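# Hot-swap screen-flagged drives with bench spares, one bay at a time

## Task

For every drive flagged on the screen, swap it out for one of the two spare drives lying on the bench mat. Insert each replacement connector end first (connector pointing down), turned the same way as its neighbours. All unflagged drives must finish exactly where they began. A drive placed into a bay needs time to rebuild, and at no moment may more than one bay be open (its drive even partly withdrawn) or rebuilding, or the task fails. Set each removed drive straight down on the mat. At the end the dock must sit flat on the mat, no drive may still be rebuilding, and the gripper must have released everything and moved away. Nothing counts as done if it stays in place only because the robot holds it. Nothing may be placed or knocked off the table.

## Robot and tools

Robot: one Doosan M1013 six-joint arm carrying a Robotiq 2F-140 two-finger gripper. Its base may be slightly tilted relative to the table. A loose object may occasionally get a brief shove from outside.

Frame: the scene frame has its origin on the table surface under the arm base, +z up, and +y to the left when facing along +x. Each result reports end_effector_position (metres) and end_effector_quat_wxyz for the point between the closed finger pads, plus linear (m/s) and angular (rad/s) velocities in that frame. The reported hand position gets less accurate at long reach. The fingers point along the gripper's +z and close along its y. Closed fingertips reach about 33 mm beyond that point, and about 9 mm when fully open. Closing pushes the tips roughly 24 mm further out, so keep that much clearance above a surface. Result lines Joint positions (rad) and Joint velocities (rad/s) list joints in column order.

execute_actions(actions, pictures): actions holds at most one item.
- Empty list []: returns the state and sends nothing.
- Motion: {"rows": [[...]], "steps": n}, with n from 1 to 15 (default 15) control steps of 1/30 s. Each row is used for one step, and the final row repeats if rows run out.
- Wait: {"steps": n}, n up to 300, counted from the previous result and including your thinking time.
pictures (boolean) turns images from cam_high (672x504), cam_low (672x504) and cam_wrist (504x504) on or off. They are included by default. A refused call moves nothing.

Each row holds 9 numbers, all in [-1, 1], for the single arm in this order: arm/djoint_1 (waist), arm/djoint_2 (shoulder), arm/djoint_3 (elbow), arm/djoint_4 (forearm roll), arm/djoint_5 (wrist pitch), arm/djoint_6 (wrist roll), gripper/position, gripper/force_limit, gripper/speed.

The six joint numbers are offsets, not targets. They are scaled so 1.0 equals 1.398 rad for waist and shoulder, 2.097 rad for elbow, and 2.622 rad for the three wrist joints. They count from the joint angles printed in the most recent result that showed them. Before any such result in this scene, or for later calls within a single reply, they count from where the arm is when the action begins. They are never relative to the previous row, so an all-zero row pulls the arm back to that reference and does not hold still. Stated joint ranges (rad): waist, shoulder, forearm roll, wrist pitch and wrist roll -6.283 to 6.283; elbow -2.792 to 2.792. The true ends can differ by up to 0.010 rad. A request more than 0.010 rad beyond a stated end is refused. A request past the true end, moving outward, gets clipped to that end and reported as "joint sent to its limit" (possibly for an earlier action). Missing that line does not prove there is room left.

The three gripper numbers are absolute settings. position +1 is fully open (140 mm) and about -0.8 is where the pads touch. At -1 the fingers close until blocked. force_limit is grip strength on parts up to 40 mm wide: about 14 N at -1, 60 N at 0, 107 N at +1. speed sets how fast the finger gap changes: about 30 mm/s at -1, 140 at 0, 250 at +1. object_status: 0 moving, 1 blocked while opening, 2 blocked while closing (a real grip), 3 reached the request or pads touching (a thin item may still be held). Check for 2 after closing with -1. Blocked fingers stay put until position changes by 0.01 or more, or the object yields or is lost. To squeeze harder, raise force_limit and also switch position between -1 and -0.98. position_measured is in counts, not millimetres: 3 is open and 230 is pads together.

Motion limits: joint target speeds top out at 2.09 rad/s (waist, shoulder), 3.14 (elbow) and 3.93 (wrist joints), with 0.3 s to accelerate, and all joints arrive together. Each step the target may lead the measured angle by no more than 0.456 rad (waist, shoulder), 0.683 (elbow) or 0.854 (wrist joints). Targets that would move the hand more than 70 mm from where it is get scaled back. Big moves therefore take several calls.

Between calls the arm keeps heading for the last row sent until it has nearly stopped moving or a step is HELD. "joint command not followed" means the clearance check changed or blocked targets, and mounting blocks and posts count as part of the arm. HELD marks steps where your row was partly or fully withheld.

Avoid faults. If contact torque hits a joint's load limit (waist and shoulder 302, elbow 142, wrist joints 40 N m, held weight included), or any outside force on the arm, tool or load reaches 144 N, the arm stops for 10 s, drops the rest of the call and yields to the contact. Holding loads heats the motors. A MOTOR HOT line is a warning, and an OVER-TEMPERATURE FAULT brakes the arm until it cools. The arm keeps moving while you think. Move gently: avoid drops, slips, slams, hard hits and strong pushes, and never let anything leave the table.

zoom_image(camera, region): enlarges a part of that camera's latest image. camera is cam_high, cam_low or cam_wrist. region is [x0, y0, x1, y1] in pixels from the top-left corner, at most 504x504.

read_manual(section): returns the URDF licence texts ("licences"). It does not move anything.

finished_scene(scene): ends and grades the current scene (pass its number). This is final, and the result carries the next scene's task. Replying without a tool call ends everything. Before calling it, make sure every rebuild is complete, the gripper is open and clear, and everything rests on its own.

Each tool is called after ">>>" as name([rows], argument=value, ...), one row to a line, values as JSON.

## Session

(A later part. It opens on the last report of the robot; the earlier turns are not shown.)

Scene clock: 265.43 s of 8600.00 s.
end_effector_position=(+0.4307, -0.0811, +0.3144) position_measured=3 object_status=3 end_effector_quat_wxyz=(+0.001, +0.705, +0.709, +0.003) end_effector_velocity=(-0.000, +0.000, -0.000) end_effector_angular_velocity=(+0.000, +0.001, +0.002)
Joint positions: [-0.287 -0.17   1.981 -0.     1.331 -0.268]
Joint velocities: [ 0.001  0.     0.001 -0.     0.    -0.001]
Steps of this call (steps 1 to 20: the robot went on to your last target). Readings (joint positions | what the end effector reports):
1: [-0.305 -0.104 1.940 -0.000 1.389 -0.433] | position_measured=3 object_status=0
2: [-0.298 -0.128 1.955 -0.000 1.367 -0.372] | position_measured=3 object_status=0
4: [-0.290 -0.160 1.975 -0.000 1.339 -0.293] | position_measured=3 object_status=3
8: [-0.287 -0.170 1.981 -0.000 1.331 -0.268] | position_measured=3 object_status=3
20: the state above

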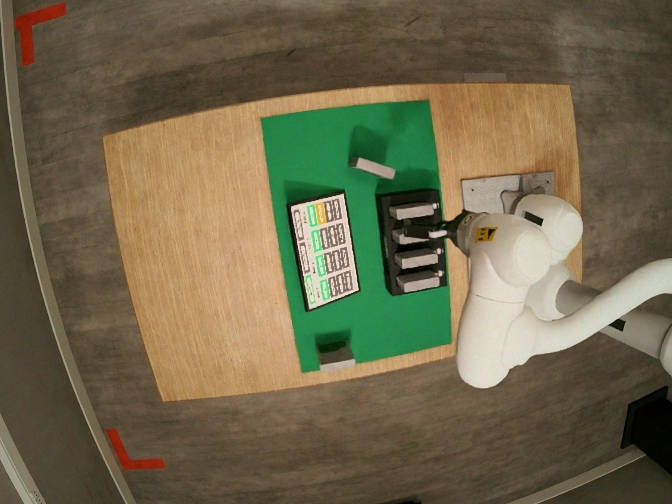

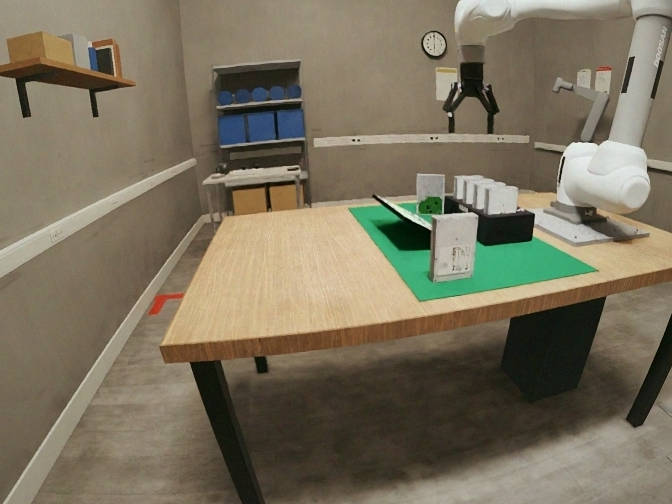

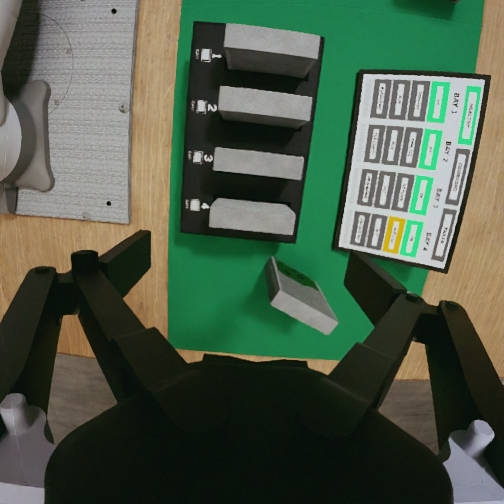

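>>> execute_actions([
  {"rows":[[0,0.056,0.077,0,-0.092,0,1,0,0]],"steps":13},
], pictures=false)

>>> execute_actions([
  {"rows":[[0,0.029,0.06,0,-0.086,0,1,0,0]],"steps":15},
])

Scene clock: 269.00 s of 8600.00 s.
end_effector_position=(+0.4329, -0.0812, +0.1958) position_measured=3 object_status=3 end_effector_quat_wxyz=(+0.002, +0.705, +0.709, +0.003) end_effector_velocity=(-0.001, +0.001, -0.004) end_effector_angular_velocity=(+0.002, +0.002, -0.002)
Joint positions: [-0.287 -0.092  2.142 -0.     1.09  -0.268]
Joint velocities: [-0.     0.002  0.006  0.002 -0.006  0.001]
Steps of this call (steps 1 to 15: the robot went on to your last target; steps 16 to 94: nothing new was sent; steps 95 to 107: all 13 steps of this action). Readings (joint positions | what the end effector reports):
95: [-0.287 -0.170 1.982 -0.000 1.329 -0.268] | position_measured=3 object_status=3
96: [-0.287 -0.167 1.989 -0.000 1.317 -0.268] | position_measured=3 object_status=3
98: [-0.287 -0.145 2.033 -0.000 1.252 -0.268] | position_measured=3 object_status=3
102: [-0.287 -0.100 2.125 -0.000 1.116 -0.268] | position_measured=3 object_status=3
107: the state above

Scene clock: 269.50 s of 8600.00 s.
end_effector_position=(+0.4286, -0.0798, +0.1197) position_measured=3 object_status=3 end_effector_quat_wxyz=(+0.028, +0.705, +0.709, +0.018) end_effector_velocity=(-0.001, +0.001, -0.001) end_effector_angular_velocity=(+0.001, +0.003, -0.001)
Joint positions: [-0.287 -0.052  2.268 -0.     0.864 -0.268]
Joint velocities: [ 0.001  0.     0.003  0.001 -0.     0.001]
Steps of this call (steps 1 to 15: all 15 steps of this action). Readings (joint positions | what the end effector reports):
1: [-0.287 -0.092 2.143 -0.000 1.088 -0.268] | position_measured=3 object_status=3
2: [-0.287 -0.090 2.149 -0.000 1.076 -0.268] | position_measured=3 object_status=3
4: [-0.287 -0.078 2.186 -0.000 1.009 -0.268] | position_measured=3 object_status=3
8: [-0.287 -0.053 2.265 -0.000 0.871 -0.268] | position_measured=3 object_status=3
15: the state above

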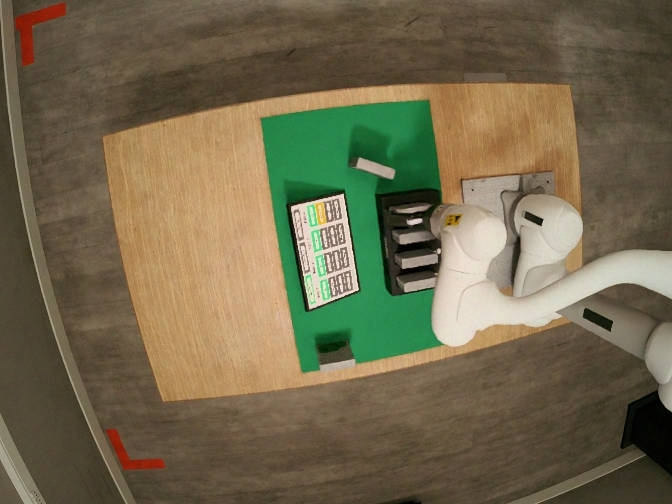

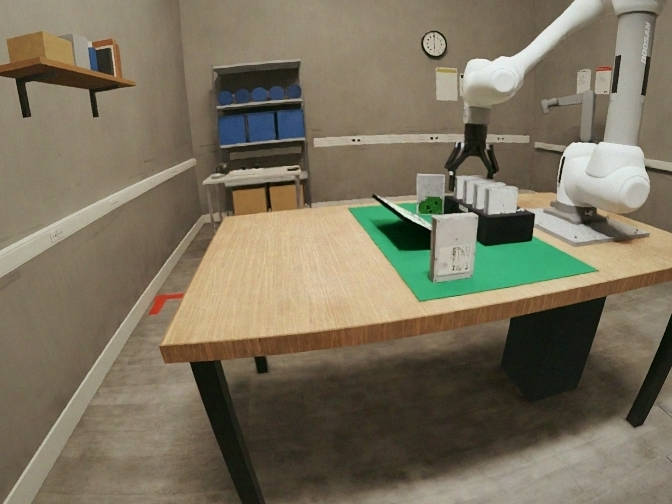

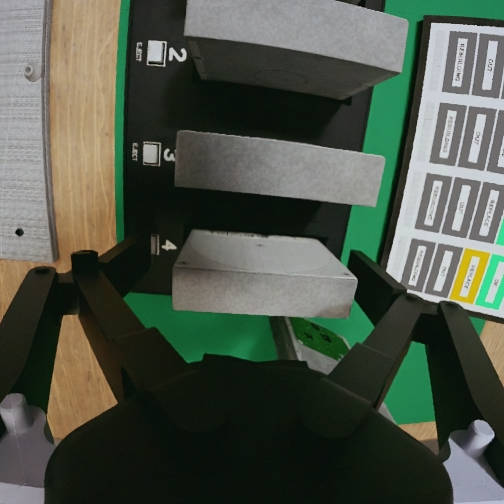

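Press, then rise to grip pose (r .443, z .146: −.036,2.195,.983).

>>> execute_actions([
  {"rows":[[0,0.0136,0.008,0,-0.0133,0,1,0,0]],"steps":12},
], pictures=false)

>>> execute_actions([
  {"rows":[[0.002,-0.002,-0.043,0,0.059,0,1,0,0]],"steps":15},
])

Scene clock: 272.33 s of 8600.00 s.
end_effector_position=(+0.4279, -0.0795, +0.1044) position_measured=3 object_status=3 end_effector_quat_wxyz=(+0.027, +0.705, +0.709, +0.018) end_effector_velocity=(-0.001, +0.000, -0.001) end_effector_angular_velocity=(+0.000, +0.002, +0.000)
Joint positions: [-0.287 -0.033  2.284 -0.     0.829 -0.268]
Joint velocities: [ 0.     0.     0.001 -0.     0.    -0.   ]
Steps of this call (steps 1 to 15: the robot went on to your last target; steps 16 to 73: nothing new was sent; steps 74 to 85: all 12 steps of this action). Readings (joint positions | what the end effector reports):
74: [-0.287 -0.051 2.268 -0.000 0.863 -0.268] | position_measured=3 object_status=3
75: [-0.287 -0.046 2.273 -0.000 0.852 -0.268] | position_measured=3 object_status=3
77: [-0.287 -0.034 2.283 -0.000 0.833 -0.268] | position_measured=3 object_status=3
81: [-0.287 -0.033 2.284 -0.000 0.829 -0.268] | position_measured=3 object_status=3
85: the state above

Scene clock: 272.83 s of 8600.00 s.
end_effector_position=(+0.4362, -0.0806, +0.1456) position_measured=3 object_status=3 end_effector_quat_wxyz=(+0.000, +0.704, +0.710, +0.002) end_effector_velocity=(-0.000, +0.001, -0.000) end_effector_angular_velocity=(+0.002, +0.001, +0.001)
Joint positions: [-0.285 -0.036  2.194 -0.     0.984 -0.268]
Joint velocities: [0.002 0.    0.001 0.001 0.    0.   ]
Steps of this call (steps 1 to 15: all 15 steps of this action). Readings (joint positions | what the end effector reports):
1: [-0.287 -0.033 2.284 -0.000 0.830 -0.268] | position_measured=3 object_status=3
2: [-0.287 -0.033 2.279 -0.000 0.840 -0.268] | position_measured=3 object_status=3
4: [-0.286 -0.034 2.242 -0.000 0.903 -0.268] | position_measured=3 object_status=3
8: [-0.285 -0.036 2.195 -0.000 0.983 -0.268] | position_measured=3 object_status=3
15: the state above

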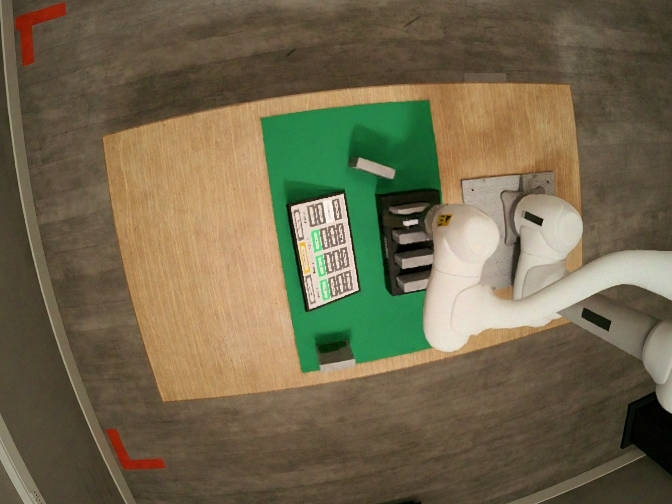

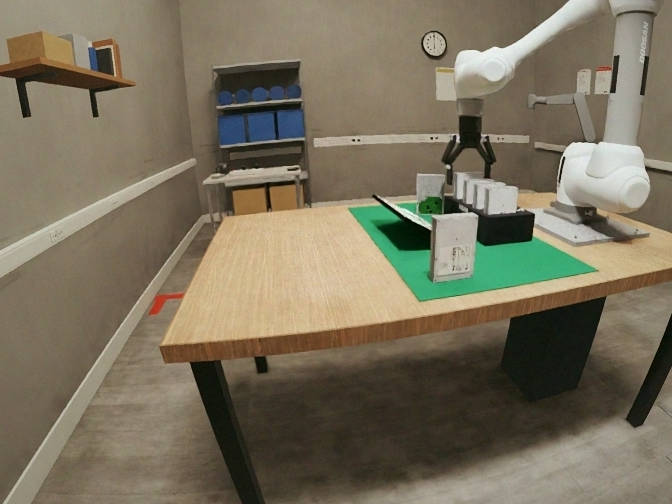

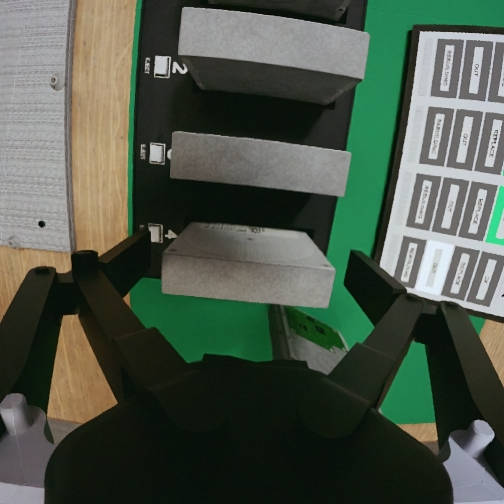

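>>> execute_actions([
  {"rows":[[0,0,0,0,0,0,-1,0.5,0]],"steps":15},
], pictures=false)

>>> execute_actions([
  {"rows":[[0,-0.051,-0.046,0,0.064,0,-1,0.5,0]],"steps":12},
], pictures=false)

>>> execute_actions([
  {"rows":[[0,-0.039,-0.062,0,0.07,0,-1,0.5,0]],"steps":12},
], pictures=false)

>>> execute_actions([
  {"rows":[[0.539,0.119,-0.075,0,-0.004,0.288,-1,0.5,0]],"steps":15},
], pictures=false)

>>> execute_actions([
  {"steps":20},
])

Scene clock: 278.90 s of 8600.00 s.
end_effector_position=(+0.4362, -0.0806, +0.1457) position_measured=78 object_status=0 end_effector_quat_wxyz=(+0.000, +0.704, +0.710, +0.002) end_effector_velocity=(-0.000, +0.001, -0.000) end_effector_angular_velocity=(+0.000, +0.000, +0.001)
Joint positions: [-0.284 -0.036  2.194 -0.     0.984 -0.268]
Joint velocities: [ 0.001 -0.     0.001  0.    -0.    -0.   ]
Steps of this call (steps 1 to 15: the robot went on to your last target; steps 16 to 167: nothing new was sent; steps 168 to 182: all 15 steps of this action). Readings (joint positions | what the end effector reports):
168: [-0.284 -0.036 2.194 -0.000 0.984 -0.268] | position_measured=3 object_status=0
169: [-0.284 -0.036 2.194 -0.000 0.984 -0.268] | position_measured=9 object_status=0
171: [-0.284 -0.036 2.194 -0.000 0.984 -0.268] | position_measured=24 object_status=0
175: [-0.284 -0.036 2.194 -0.000 0.984 -0.268] | position_measured=54 object_status=0
182: the state above

Scene clock: 279.30 s of 8600.00 s.
end_effector_position=(+0.4368, -0.0811, +0.2244) position_measured=78 object_status=2 end_effector_quat_wxyz=(+0.000, +0.704, +0.710, +0.002) end_effector_velocity=(+0.001, +0.001, +0.002) end_effector_angular_velocity=(+0.000, -0.001, +0.002)
Joint positions: [-0.284 -0.107  2.098 -0.     1.152 -0.268]
Joint velocities: [ 0.002 -0.    -0.003  0.     0.003 -0.   ]
Steps of this call (steps 1 to 12: all 12 steps of this action). Readings (joint positions | what the end effector reports):
1: [-0.284 -0.036 2.193 -0.000 0.985 -0.268] | position_measured=78 object_status=0
2: [-0.284 -0.041 2.187 -0.000 0.997 -0.268] | position_measured=78 object_status=2
4: [-0.284 -0.069 2.150 -0.000 1.063 -0.268] | position_measured=78 object_status=2
8: [-0.284 -0.107 2.098 -0.000 1.150 -0.268] | position_measured=78 object_status=2
12: the state above

Scene clock: 279.70 s of 8600.00 s.
end_effector_position=(+0.4364, -0.0813, +0.3171) position_measured=78 object_status=2 end_effector_quat_wxyz=(+0.001, +0.704, +0.710, +0.002) end_effector_velocity=(+0.001, +0.000, +0.004) end_effector_angular_velocity=(+0.001, -0.004, -0.000)
Joint positions: [-0.284 -0.161  1.968 -0.     1.335 -0.268]
Joint velocities: [ 0.    -0.002 -0.005  0.002  0.003  0.   ]
Steps of this call (steps 1 to 12: all 12 steps of this action). Readings (joint positions | what the end effector reports):
1: [-0.284 -0.107 2.097 -0.000 1.153 -0.268] | position_measured=78 object_status=2
2: [-0.284 -0.110 2.089 -0.000 1.166 -0.268] | position_measured=78 object_status=2
4: [-0.284 -0.130 2.043 -0.000 1.230 -0.268] | position_measured=78 object_status=2
8: [-0.284 -0.161 1.970 -0.000 1.331 -0.268] | position_measured=78 object_status=2
12: the state above

Scene clock: 280.20 s of 8600.00 s.
end_effector_position=(+0.4969, +0.0946, +0.3215) position_measured=78 object_status=2 end_effector_quat_wxyz=(+0.001, +0.732, +0.681, +0.002) end_effector_velocity=(+0.008, +0.455, +0.002) end_effector_angular_velocity=(-0.001, -0.001, +0.194)
Joint positions: [ 0.096 -0.059  1.872 -0.     1.329  0.193]
Joint velocities: [ 0.89   0.152 -0.143 -0.    -0.01   0.696]
Steps of this call (steps 1 to 15: all 15 steps of this action). Readings (joint positions | what the end effector reports):
1: [-0.284 -0.161 1.968 -0.000 1.335 -0.266] | position_measured=78 object_status=2
2: [-0.277 -0.158 1.965 -0.000 1.335 -0.256] | position_measured=78 object_status=2
4: [-0.242 -0.144 1.953 -0.000 1.334 -0.197] | position_measured=78 object_status=2
8: [-0.117 -0.104 1.915 -0.000 1.332 -0.014] | position_measured=78 object_status=2
15: the state above

Scene clock: 280.87 s of 8600.00 s.
end_effector_position=(+0.4628, +0.2884, +0.3212) position_measured=78 object_status=2 end_effector_quat_wxyz=(+0.001, +0.705, +0.709, +0.003) end_effector_velocity=(+0.001, +0.000, +0.001) end_effector_angular_velocity=(-0.000, -0.002, -0.000)
Joint positions: [ 0.469  0.005  1.811 -0.     1.325  0.487]
Joint velocities: [ 0.     0.    -0.001 -0.001 -0.     0.001]
Steps of this call (steps 1 to 20: the robot went on to your last target). Readings (joint positions | what the end effector reports):
1: [0.126 -0.054 1.867 -0.000 1.328 0.217] | position_measured=78 object_status=2
2: [0.156 -0.049 1.862 -0.000 1.328 0.241] | position_measured=78 object_status=2
4: [0.215 -0.038 1.852 -0.000 1.327 0.287] | position_measured=78 object_status=2
8: [0.333 -0.018 1.833 -0.000 1.326 0.380] | position_measured=78 object_status=2
20: the state above

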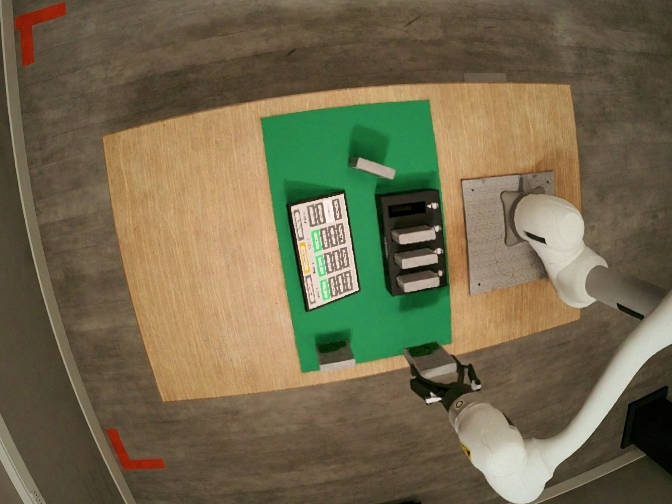

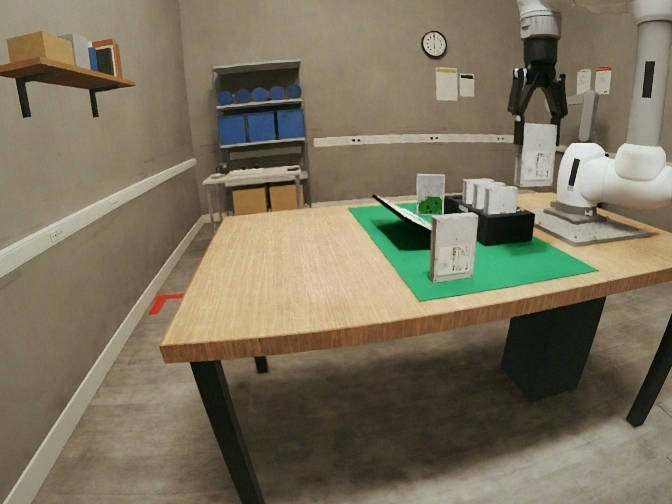

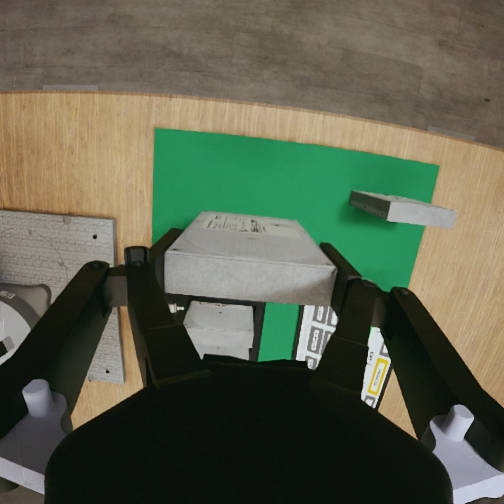

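>>> execute_actions([
  {"rows":[[0,0.095,0.095,0,-0.126,0,-1,0.5,0]],"steps":15},
], pictures=false)

>>> execute_actions([
  {"rows":[[0,0.013,0.0047,0,-0.0115,0,-1,0.5,0]],"steps":12},
], pictures=false)

Scene clock: 286.20 s of 8600.00 s.
end_effector_position=(+0.4705, +0.2925, +0.1464) position_measured=78 object_status=2 end_effector_quat_wxyz=(+0.001, +0.705, +0.710, +0.002) end_effector_velocity=(-0.001, -0.001, -0.004) end_effector_angular_velocity=(-0.000, +0.000, -0.000)
Joint positions: [ 0.469  0.138  2.01  -0.     0.995  0.487]
Joint velocities: [-0.     0.003  0.006  0.    -0.009 -0.   ]
Steps of this call (steps 1 to 15: the robot went on to your last target; steps 16 to 145: nothing new was sent; steps 146 to 160: all 15 steps of this action). Readings (joint positions | what the end effector reports):
146: [0.469 0.006 1.811 -0.000 1.323 0.487] | position_measured=78 object_status=2
147: [0.469 0.010 1.818 -0.000 1.311 0.487] | position_measured=78 object_status=2
149: [0.469 0.036 1.856 -0.000 1.248 0.487] | position_measured=78 object_status=2
153: [0.469 0.093 1.942 -0.000 1.107 0.487] | position_measured=78 object_status=2
160: the state above

Scene clock: 286.60 s of 8600.00 s.
end_effector_position=(+0.4733, +0.2940, +0.1318) position_measured=78 object_status=2 end_effector_quat_wxyz=(+0.001, +0.705, +0.710, +0.003) end_effector_velocity=(-0.001, -0.000, -0.001) end_effector_angular_velocity=(-0.001, +0.001, +0.001)
Joint positions: [ 0.469  0.156  2.019 -0.     0.965  0.487]
Joint velocities: [ 0.     0.     0.001 -0.001  0.     0.   ]
Steps of this call (steps 1 to 12: all 12 steps of this action). Readings (joint positions | what the end effector reports):
1: [0.469 0.139 2.010 -0.000 0.993 0.487] | position_measured=78 object_status=2
2: [0.469 0.144 2.013 -0.000 0.984 0.487] | position_measured=78 object_status=2
4: [0.469 0.154 2.019 -0.000 0.968 0.487] | position_measured=78 object_status=2
8: [0.469 0.156 2.019 -0.000 0.965 0.487] | position_measured=78 object_status=2
12: the state above

>>> execute_actions([
  {"rows":[[0,0.001,0,0,0,0,1,0.5,0]],"steps":12},
], pictures=false)

>>> execute_actions([
  {"rows":[[0,-0.1,-0.085,0,0.121,0,1,0.5,0]],"steps":15},
], pictures=false)

>>> execute_actions([
  {"rows":[[-0.668,0,0,0,0,1,1,0.5,0]],"steps":15},
], pictures=false)

>>> execute_actions([
  {"steps":30},
], pictures=false)

>>> execute_actions([
  {"rows":[[0,0.075,0.073,0,-0.098,0.012,1,0.5,0]],"steps":15},
])

Scene clock: 292.93 s of 8600.00 s.
end_effector_position=(+0.4733, +0.2940, +0.1310) position_measured=3 object_status=0 end_effector_quat_wxyz=(+0.001, +0.705, +0.710, +0.003) end_effector_velocity=(+0.001, +0.001, +0.001) end_effector_angular_velocity=(+0.001, -0.001, +0.001)
Joint positions: [ 0.469  0.157  2.019 -0.     0.965  0.487]
Joint velocities: [ 0.     0.    -0.002  0.     0.    -0.001]
Steps of this call (steps 1 to 15: the robot went on to your last target; steps 16 to 178: nothing new was sent; steps 179 to 190: all 12 steps of this action). Readings (joint positions | what the end effector reports):
179: [0.469 0.156 2.019 -0.000 0.965 0.487] | position_measured=78 object_status=0
180: [0.469 0.157 2.019 -0.000 0.965 0.487] | position_measured=78 object_status=0
182: [0.469 0.157 2.019 -0.000 0.965 0.487] | position_measured=57 object_status=0
186: [0.469 0.157 2.019 -0.000 0.965 0.487] | position_measured=27 object_status=0
190: the state above

Scene clock: 293.43 s of 8600.00 s.
end_effector_position=(+0.4641, +0.2891, +0.2978) position_measured=3 object_status=3 end_effector_quat_wxyz=(+0.001, +0.705, +0.710, +0.003) end_effector_velocity=(-0.001, -0.001, +0.004) end_effector_angular_velocity=(-0.001, +0.001, +0.001)
Joint positions: [ 0.469  0.018  1.842 -0.     1.281  0.487]
Joint velocities: [-0.    -0.003 -0.004 -0.001  0.008 -0.001]
Steps of this call (steps 1 to 15: all 15 steps of this action). Readings (joint positions | what the end effector reports):
1: [0.469 0.157 2.019 -0.000 0.966 0.487] | position_measured=3 object_status=0
2: [0.469 0.153 2.013 -0.000 0.978 0.487] | position_measured=3 object_status=0
4: [0.469 0.125 1.976 -0.000 1.042 0.487] | position_measured=3 object_status=0
8: [0.469 0.061 1.896 -0.000 1.184 0.487] | position_measured=3 object_status=3
15: the state above

Scene clock: 293.93 s of 8600.00 s.
end_effector_position=(+0.5364, +0.1062, +0.2978) position_measured=3 object_status=3 end_effector_quat_wxyz=(-0.000, +0.964, +0.267, +0.003) end_effector_velocity=(+0.090, -0.457, -0.001) end_effector_angular_velocity=(+0.012, +0.007, -2.428)
Joint positions: [ 0.108  0.018  1.841 -0.     1.282  1.164]
Joint velocities: [-0.849  0.     0.001 -0.     0.     1.58 ]
Steps of this call (steps 1 to 15: all 15 steps of this action). Readings (joint positions | what the end effector reports):
1: [0.468 0.018 1.841 -0.000 1.282 0.489] | position_measured=3 object_status=3
2: [0.462 0.018 1.841 -0.000 1.282 0.501] | position_measured=3 object_status=3
4: [0.427 0.018 1.841 -0.000 1.282 0.567] | position_measured=3 object_status=3
8: [0.309 0.018 1.841 -0.000 1.282 0.788] | position_measured=3 object_status=3
15: the state above

Scene clock: 294.93 s of 8600.00 s.
end_effector_position=(+0.5085, -0.2025, +0.2969) position_measured=3 object_status=3 end_effector_quat_wxyz=(+0.003, -0.550, +0.835, -0.001) end_effector_velocity=(-0.001, +0.000, -0.001) end_effector_angular_velocity=(-0.000, +0.003, -0.008)
Joint positions: [-0.465  0.018  1.842 -0.     1.281  3.108]
Joint velocities: [-0.    -0.     0.003 -0.001  0.     0.008]
Steps of this call (steps 1 to 30: the robot went on to your last target). Readings (joint positions | what the end effector reports):
1: [0.080 0.018 1.841 -0.000 1.282 1.218] | position_measured=3 object_status=3
2: [0.051 0.018 1.841 -0.000 1.282 1.272] | position_measured=3 object_status=3
4: [-0.007 0.018 1.841 -0.000 1.282 1.380] | position_measured=3 object_status=3
8: [-0.120 0.018 1.841 -0.000 1.282 1.600] | position_measured=3 object_status=3
30: the state above

Scene clock: 295.43 s of 8600.00 s.
end_effector_position=(+0.5147, -0.2048, +0.1611) position_measured=3 object_status=3 end_effector_quat_wxyz=(+0.003, -0.537, +0.844, -0.000) end_effector_velocity=(-0.000, +0.001, -0.002) end_effector_angular_velocity=(+0.001, +0.002, +0.001)
Joint positions: [-0.465  0.122  1.994 -0.     1.025  3.14 ]
Joint velocities: [ 0.001  0.002  0.001  0.    -0.002 -0.   ]
Steps of this call (steps 1 to 15: all 15 steps of this action). Readings (joint positions | what the end effector reports):
1: [-0.465 0.018 1.842 -0.000 1.280 3.109] | position_measured=3 object_status=3
2: [-0.465 0.023 1.849 -0.000 1.268 3.110] | position_measured=3 object_status=3
4: [-0.465 0.049 1.887 -0.000 1.204 3.118] | position_measured=3 object_status=3
8: [-0.465 0.106 1.970 -0.000 1.067 3.135] | position_measured=3 object_status=3
15: the state above

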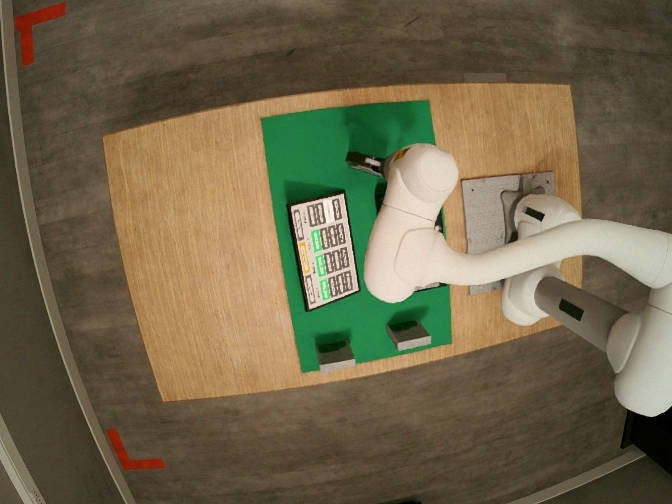

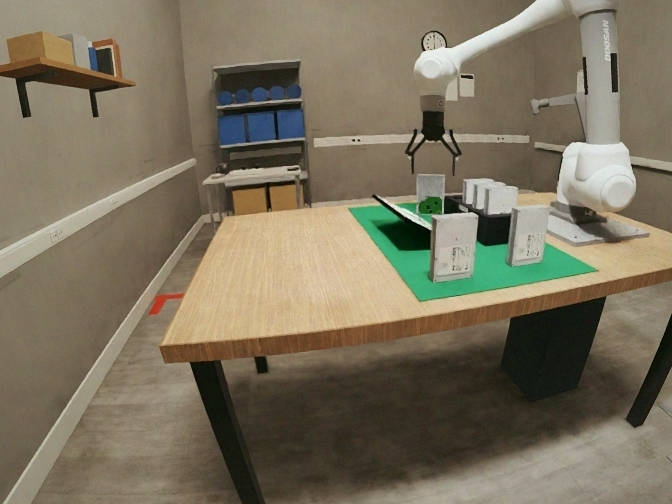

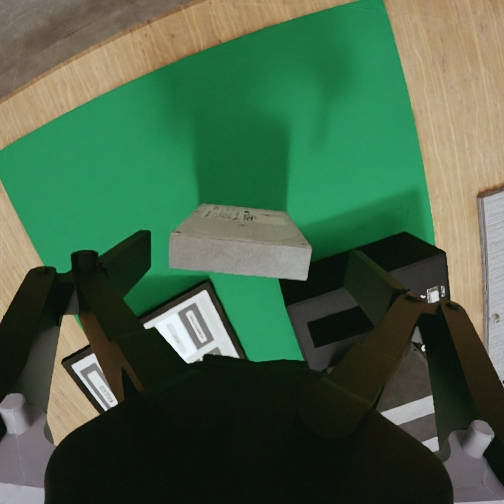

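Drive is slightly outward; target (.163,2.016,.962).

>>> execute_actions([
  {"rows":[[0,0.0293,0.0105,0,-0.024,0,1,0.5,0]],"steps":15},
])

Scene clock: 298.03 s of 8600.00 s.
end_effector_position=(+0.5202, -0.2073, +0.1280) position_measured=3 object_status=3 end_effector_quat_wxyz=(+0.003, -0.537, +0.844, -0.000) end_effector_velocity=(-0.000, +0.000, -0.001) end_effector_angular_velocity=(+0.001, +0.000, -0.001)
Joint positions: [-0.465  0.163  2.016 -0.     0.962  3.14 ]
Joint velocities: [-0.     0.     0.001  0.001 -0.     0.001]
Steps of this call (steps 1 to 15: the robot went on to your last target; steps 16 to 63: nothing new was sent; steps 64 to 78: all 15 steps of this action). Readings (joint positions | what the end effector reports):
64: [-0.465 0.123 1.995 -0.000 1.023 3.140] | position_measured=3 object_status=3
65: [-0.465 0.129 1.998 -0.000 1.013 3.140] | position_measured=3 object_status=3
67: [-0.465 0.155 2.012 -0.000 0.976 3.140] | position_measured=3 object_status=3
71: [-0.465 0.163 2.016 -0.000 0.962 3.140] | position_measured=3 object_status=3
78: the state above

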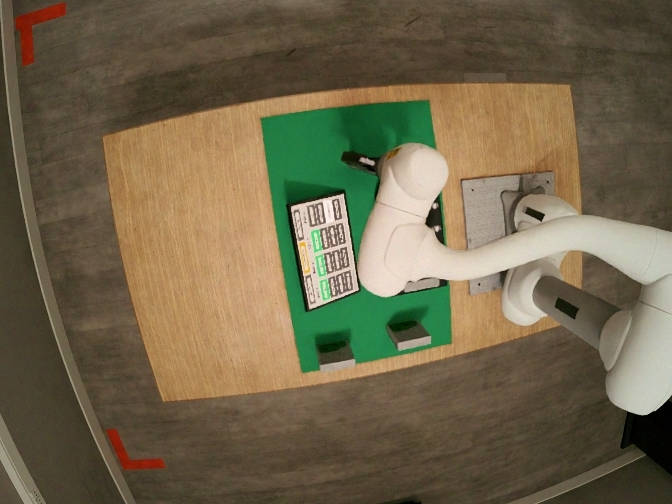

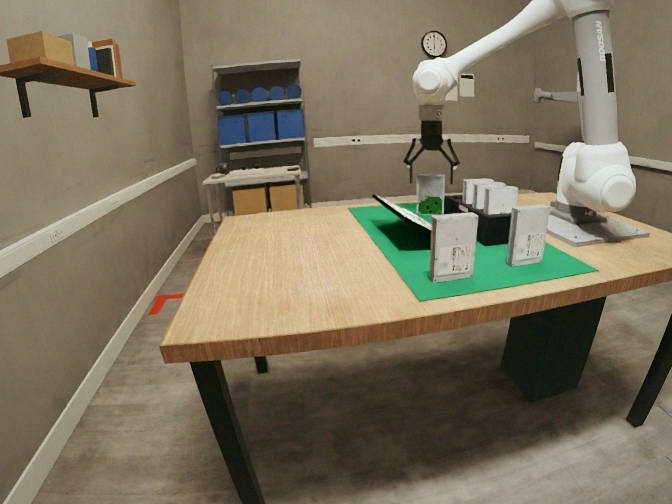

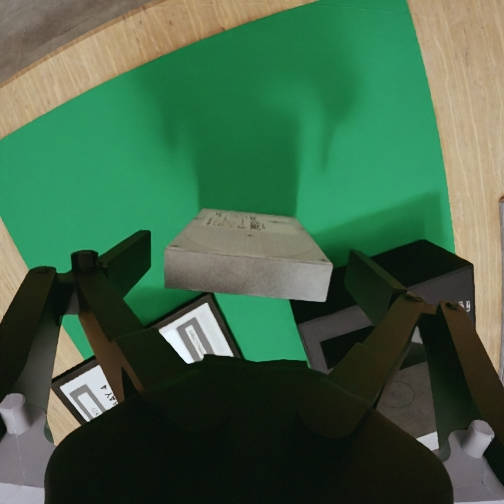

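>>> execute_actions([
  {"rows":[[-0.003,-0.002,0,0,0.001,0.007,1,0.5,0],[-0.003,-0.002,0,0,0.001,0.007,1,0.5,0],[-0.003,-0.002,0,0,0.001,0.007,1,0.5,0],[-0.003,-0.002,0,0,0.001,0.007,-1,0.5,0]],"steps":15},
], pictures=false)

>>> execute_actions([
  {"steps":8},
], pictures=false)

>>> execute_actions([
  {"rows":[[0,-0.111,-0.098,0,0.138,0,-1,0.5,0]],"steps":15},
], pictures=false)

>>> execute_actions([
  {"rows":[[0.07,-0.06,0.04,0,0,0.6,-1,0.5,0]],"steps":15},
], pictures=false)

>>> execute_actions([
  {"steps":10},
], pictures=false)

Scene clock: 305.33 s of 8600.00 s.
end_effector_position=(+0.5187, -0.2091, +0.1296) position_measured=78 object_status=0 end_effector_quat_wxyz=(+0.003, -0.527, +0.850, -0.000) end_effector_velocity=(-0.000, -0.000, +0.000) end_effector_angular_velocity=(+0.000, +0.000, -0.000)
Joint positions: [-0.469  0.16   2.016 -0.     0.964  3.158]
Joint velocities: [-0.001  0.    -0.     0.     0.    -0.001]
Steps of this call (steps 1 to 15: the robot went on to your last target; steps 16 to 204: nothing new was sent; steps 205 to 219: all 15 steps of this action). Readings (joint positions | what the end effector reports):
205: [-0.465 0.163 2.016 -0.000 0.962 3.141] | position_measured=3 object_status=3
206: [-0.467 0.163 2.016 -0.000 0.962 3.148] | position_measured=3 object_status=3
208: [-0.468 0.161 2.016 -0.000 0.964 3.156] | position_measured=3 object_status=0
212: [-0.469 0.161 2.016 -0.000 0.964 3.158] | position_measured=31 object_status=0
219: the state above

Scene clock: 305.60 s of 8600.00 s.
end_effector_position=(+0.5187, -0.2091, +0.1296) position_measured=78 object_status=2 end_effector_quat_wxyz=(+0.003, -0.527, +0.850, -0.000) end_effector_velocity=(+0.001, -0.001, +0.000) end_effector_angular_velocity=(+0.000, -0.001, -0.002)
Joint positions: [-0.469  0.161  2.016 -0.     0.964  3.158]
Joint velocities: [-0.002  0.001 -0.002  0.001 -0.     0.   ]
Steps of this call (steps 1 to 8: the robot went on to your last target). Readings (joint positions | what the end effector reports):
1: [-0.469 0.160 2.016 -0.000 0.964 3.158] | position_measured=78 object_status=0
2: [-0.469 0.160 2.016 -0.000 0.964 3.158] | position_measured=78 object_status=0
4: [-0.469 0.160 2.016 -0.000 0.964 3.158] | position_measured=78 object_status=0
8: the state above

Scene clock: 306.10 s of 8600.00 s.
end_effector_position=(+0.5058, -0.2039, +0.3195) position_measured=78 object_status=2 end_effector_quat_wxyz=(+0.002, -0.527, +0.850, +0.000) end_effector_velocity=(-0.006, +0.002, +0.001) end_effector_angular_velocity=(+0.008, +0.018, -0.001)
Joint positions: [-0.469  0.006  1.812 -0.     1.325  3.158]
Joint velocities: [-0.001 -0.    -0.002 -0.001  0.022 -0.   ]
Steps of this call (steps 1 to 15: all 15 steps of this action). Readings (joint positions | what the end effector reports):
1: [-0.469 0.160 2.016 -0.000 0.966 3.158] | position_measured=78 object_status=2
2: [-0.469 0.156 2.010 -0.000 0.978 3.158] | position_measured=78 object_status=2
4: [-0.469 0.128 1.973 -0.000 1.042 3.158] | position_measured=78 object_status=2
8: [-0.469 0.066 1.891 -0.000 1.185 3.158] | position_measured=78 object_status=2
15: the state above

Scene clock: 306.60 s of 8600.00 s.
end_effector_position=(+0.4773, -0.1418, +0.3176) position_measured=78 object_status=2 end_effector_quat_wxyz=(+0.001, +0.011, +1.000, +0.001) end_effector_velocity=(-0.029, +0.062, +0.002) end_effector_angular_velocity=(+0.004, -0.002, -2.810)
Joint positions: [-0.381 -0.07   1.888 -0.     1.325  4.378]
Joint velocities: [ 0.097 -0.082  0.071  0.    -0.001  2.907]
Steps of this call (steps 1 to 15: all 15 steps of this action). Readings (joint positions | what the end effector reports):
1: [-0.469 0.006 1.812 -0.000 1.326 3.160] | position_measured=78 object_status=2
2: [-0.468 0.004 1.813 -0.000 1.326 3.172] | position_measured=78 object_status=2
4: [-0.460 -0.003 1.822 -0.000 1.326 3.238] | position_measured=78 object_status=2
8: [-0.426 -0.032 1.854 -0.000 1.326 3.545] | position_measured=78 object_status=2
15: the state above

Scene clock: 306.93 s of 8600.00 s.
end_effector_position=(+0.4744, -0.1357, +0.3176) position_measured=78 object_status=2 end_effector_quat_wxyz=(+0.002, +0.181, +0.983, +0.002) end_effector_velocity=(-0.001, -0.001, -0.001) end_effector_angular_velocity=(-0.000, +0.001, -0.004)
Joint positions: [-0.371 -0.078  1.896 -0.     1.325  4.731]
Joint velocities: [-0.002 -0.     0.001 -0.001  0.     0.002]
Steps of this call (steps 1 to 10: the robot went on to your last target). Readings (joint positions | what the end effector reports):
1: [-0.378 -0.073 1.891 -0.000 1.325 4.470] | position_measured=78 object_status=2
2: [-0.375 -0.075 1.892 -0.000 1.325 4.549] | position_measured=78 object_status=2
4: [-0.372 -0.077 1.895 -0.000 1.325 4.664] | position_measured=78 object_status=2
8: [-0.371 -0.078 1.896 -0.000 1.325 4.730] | position_measured=78 object_status=2
10: the state above

Target (−.284,−.161,1.968,1.335,6.015), then z .224 (−.107,2.098,1.152).

>>> execute_actions([
  {"rows":[[0.0622,-0.0594,0.0343,0,0.0038,0.4897,-1,0.5,0]],"steps":15},
], pictures=false)

>>> execute_actions([
  {"steps":12},
], pictures=false)

>>> execute_actions([
  {"rows":[[0,0.039,0.062,0,-0.07,0,-1,0.5,0]],"steps":15},
])

>>> zoom_image(camera="cam_wrist", region=[150,150,360,310])

Scene clock: 312.03 s of 8600.00 s.
end_effector_position=(+0.4393, -0.0845, +0.3176) position_measured=78 object_status=2 end_effector_quat_wxyz=(+0.001, +0.647, +0.762, +0.002) end_effector_velocity=(-0.041, +0.054, -0.001) end_effector_angular_velocity=(+0.008, +0.002, -1.884)
Joint positions: [-0.29  -0.156  1.963 -0.     1.334  5.856]
Joint velocities: [ 0.092 -0.087  0.074  0.     0.01   1.976]
Steps of this call (steps 1 to 30: the robot went on to your last target; steps 31 to 138: nothing new was sent; steps 139 to 153: all 15 steps of this action). Readings (joint positions | what the end effector reports):
139: [-0.371 -0.078 1.896 -0.000 1.325 4.733] | position_measured=78 object_status=2
140: [-0.370 -0.079 1.897 -0.000 1.325 4.745] | position_measured=78 object_status=2
142: [-0.363 -0.086 1.902 -0.000 1.326 4.811] | position_measured=78 object_status=2
146: [-0.333 -0.115 1.927 -0.000 1.330 5.118] | position_measured=78 object_status=2
153: the state above

Scene clock: 312.43 s of 8600.00 s.
end_effector_position=(+0.4367, -0.0813, +0.3175) position_measured=78 object_status=2 end_effector_quat_wxyz=(+0.001, +0.704, +0.710, +0.002) end_effector_velocity=(+0.000, -0.000, +0.001) end_effector_angular_velocity=(-0.002, -0.000, +0.000)
Joint positions: [-0.284 -0.161  1.967 -0.     1.335  6.015]
Joint velocities: [ 0.001 -0.    -0.001 -0.002  0.     0.001]
Steps of this call (steps 1 to 12: the robot went on to your last target). Readings (joint positions | what the end effector reports):
1: [-0.287 -0.158 1.965 -0.000 1.335 5.916] | position_measured=78 object_status=2
2: [-0.285 -0.160 1.966 -0.000 1.335 5.961] | position_measured=78 object_status=2
4: [-0.284 -0.161 1.967 -0.000 1.335 6.009] | position_measured=78 object_status=2
8: [-0.284 -0.161 1.967 -0.000 1.335 6.015] | position_measured=78 object_status=2
12: the state above

Scene clock: 312.93 s of 8600.00 s.
end_effector_position=(+0.4372, -0.0811, +0.2245) position_measured=78 object_status=2 end_effector_quat_wxyz=(+0.001, +0.704, +0.710, +0.002) end_effector_velocity=(+0.000, +0.001, -0.000) end_effector_angular_velocity=(+0.001, -0.000, +0.000)
Joint positions: [-0.284 -0.107  2.097 -0.     1.152  6.015]
Joint velocities: [ 0.     0.001 -0.     0.001 -0.001 -0.   ]
Steps of this call (steps 1 to 15: all 15 steps of this action). Readings (joint positions | what the end effector reports):
1: [-0.284 -0.161 1.968 -0.000 1.334 6.015] | position_measured=78 object_status=2
2: [-0.284 -0.158 1.976 -0.000 1.322 6.015] | position_measured=78 object_status=2
4: [-0.284 -0.138 2.022 -0.000 1.257 6.015] | position_measured=78 object_status=2
8: [-0.284 -0.107 2.095 -0.000 1.156 6.015] | position_measured=78 object_status=2
15: the state above

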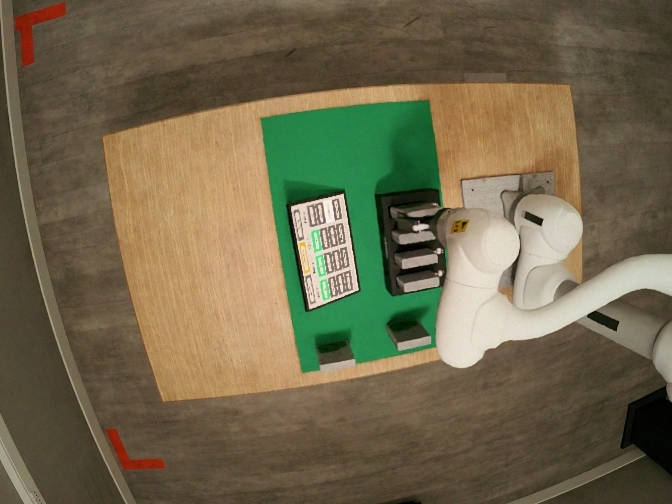

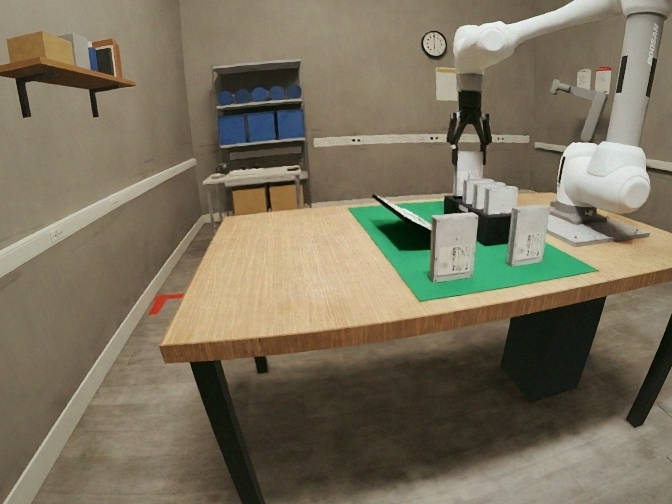

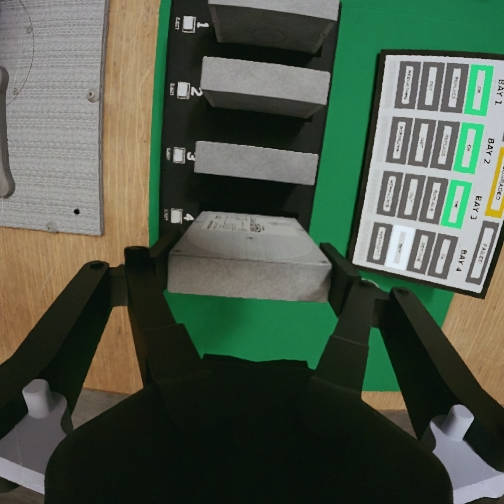

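Region (150, 150, 360, 310) of cam_wrist's 504x504 image, scaled by 2.400, with more detail than that image has; it fills the top 384 rows of this view, and the rest is white.

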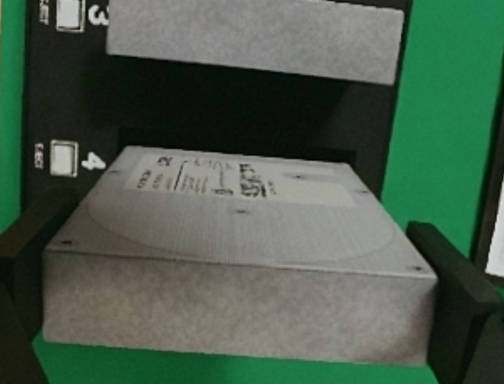

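>>> execute_actions([
  {"rows":[[0,0.0165,0.017,0,-0.0232,-0.005,-1,0.5,0]],"steps":15},
])

>>> zoom_image(camera="cam_wrist", region=[150,150,360,310])

Scene clock: 316.77 s of 8600.00 s.
end_effector_position=(+0.4380, -0.0812, +0.1963) position_measured=78 object_status=2 end_effector_quat_wxyz=(+0.001, +0.699, +0.715, +0.003) end_effector_velocity=(+0.000, +0.000, +0.000) end_effector_angular_velocity=(+0.000, -0.001, +0.000)
Joint positions: [-0.284 -0.084  2.133 -0.     1.091  6.002]
Joint velocities: [ 0.001  0.    -0.     0.    -0.     0.001]
Steps of this call (steps 1 to 15: the robot went on to your last target; steps 16 to 100: nothing new was sent; steps 101 to 115: all 15 steps of this action). Readings (joint positions | what the end effector reports):
101: [-0.284 -0.106 2.098 -0.000 1.150 6.015] | position_measured=78 object_status=2
102: [-0.284 -0.102 2.105 -0.000 1.138 6.012] | position_measured=78 object_status=2
104: [-0.284 -0.087 2.128 -0.000 1.101 6.004] | position_measured=78 object_status=2
108: [-0.284 -0.084 2.133 -0.000 1.091 6.002] | position_measured=78 object_status=2
115: the state above

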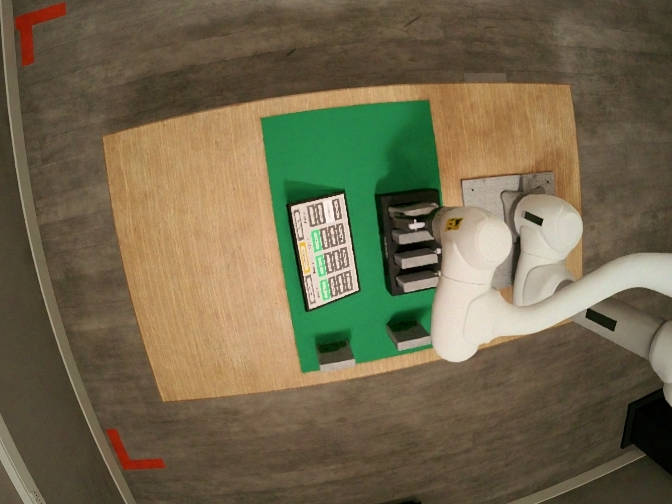

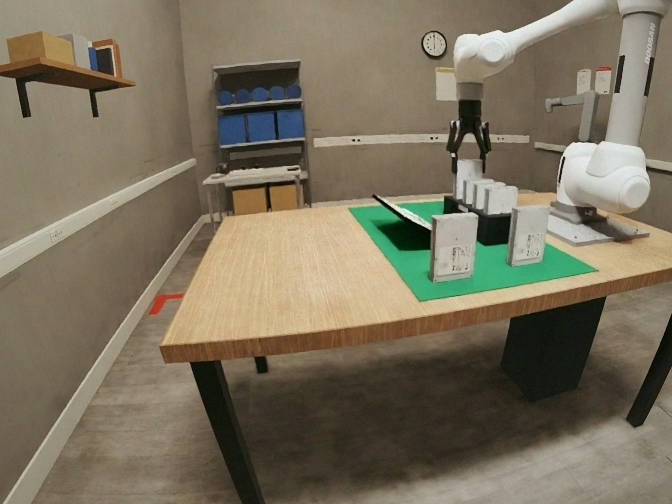

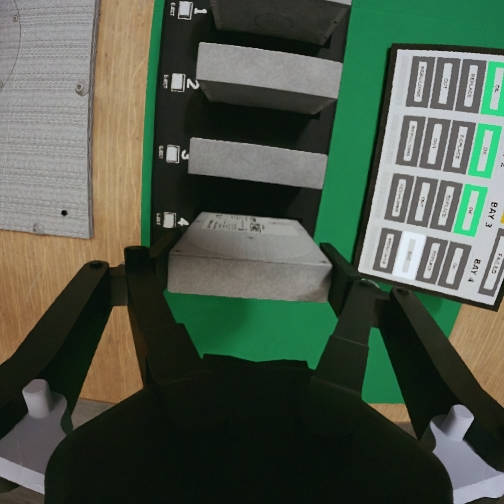

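Region (150, 150, 360, 310) of cam_wrist's 504x504 image, scaled by 2.400, with more detail than that image has; it fills the top 384 rows of this view, and the rest is white.

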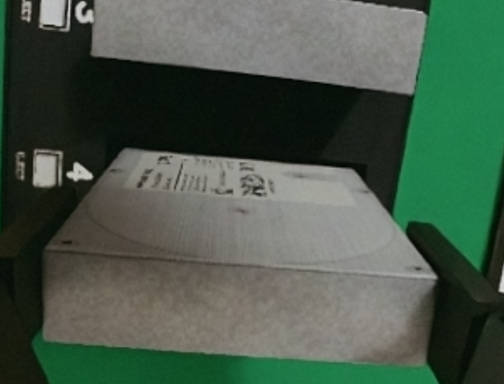

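>>> execute_actions([
  {"rows":[[0,0.008,0.007,0,-0.01,0.005,-1,0.5,0],[0,0.016,0.014,0,-0.02,0.006,-1,0.5,0],[0,0.025,0.021,0,-0.03,0.006,-1,0.5,0],[0,0.0343,0.029,0,-0.0408,0.006,-1,0.5,0]],"steps":15},
])

Scene clock: 321.03 s of 8600.00 s.
end_effector_position=(+0.4365, -0.0806, +0.1458) position_measured=78 object_status=2 end_effector_quat_wxyz=(+0.001, +0.705, +0.709, +0.002) end_effector_velocity=(-0.000, -0.000, -0.000) end_effector_angular_velocity=(+0.000, +0.001, -0.001)
Joint positions: [-0.284 -0.036  2.194 -0.     0.984  6.017]
Joint velocities: [-0.     0.001  0.    -0.    -0.     0.   ]
Steps of this call (steps 1 to 15: the robot went on to your last target; steps 16 to 113: nothing new was sent; steps 114 to 128: all 15 steps of this action). Readings (joint positions | what the end effector reports):
114: [-0.284 -0.083 2.134 -0.000 1.090 6.002] | position_measured=78 object_status=2
115: [-0.284 -0.079 2.139 -0.000 1.079 6.006] | position_measured=78 object_status=2
117: [-0.284 -0.062 2.160 -0.000 1.042 6.014] | position_measured=78 object_status=2
121: [-0.284 -0.036 2.193 -0.000 0.986 6.017] | position_measured=78 object_status=2
128: the state above

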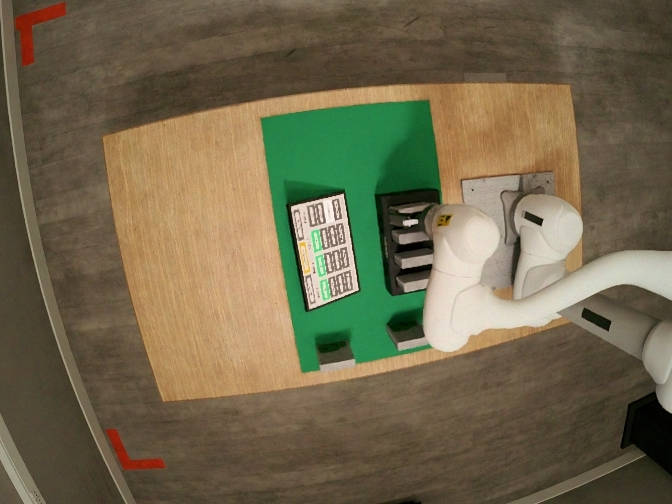

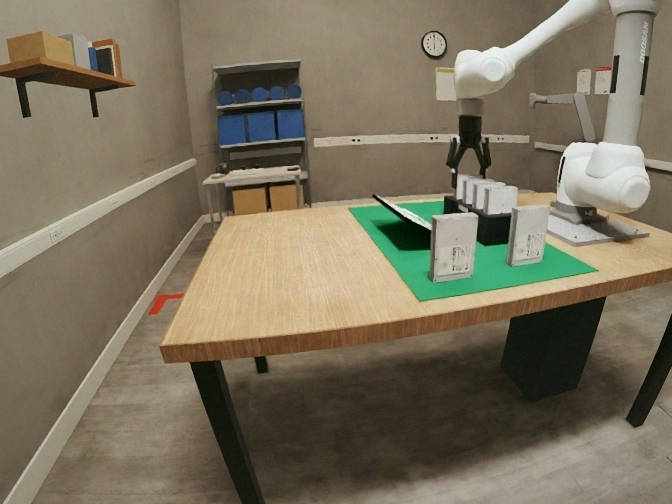

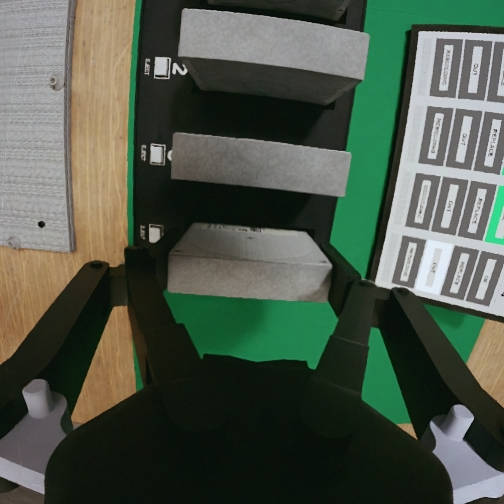

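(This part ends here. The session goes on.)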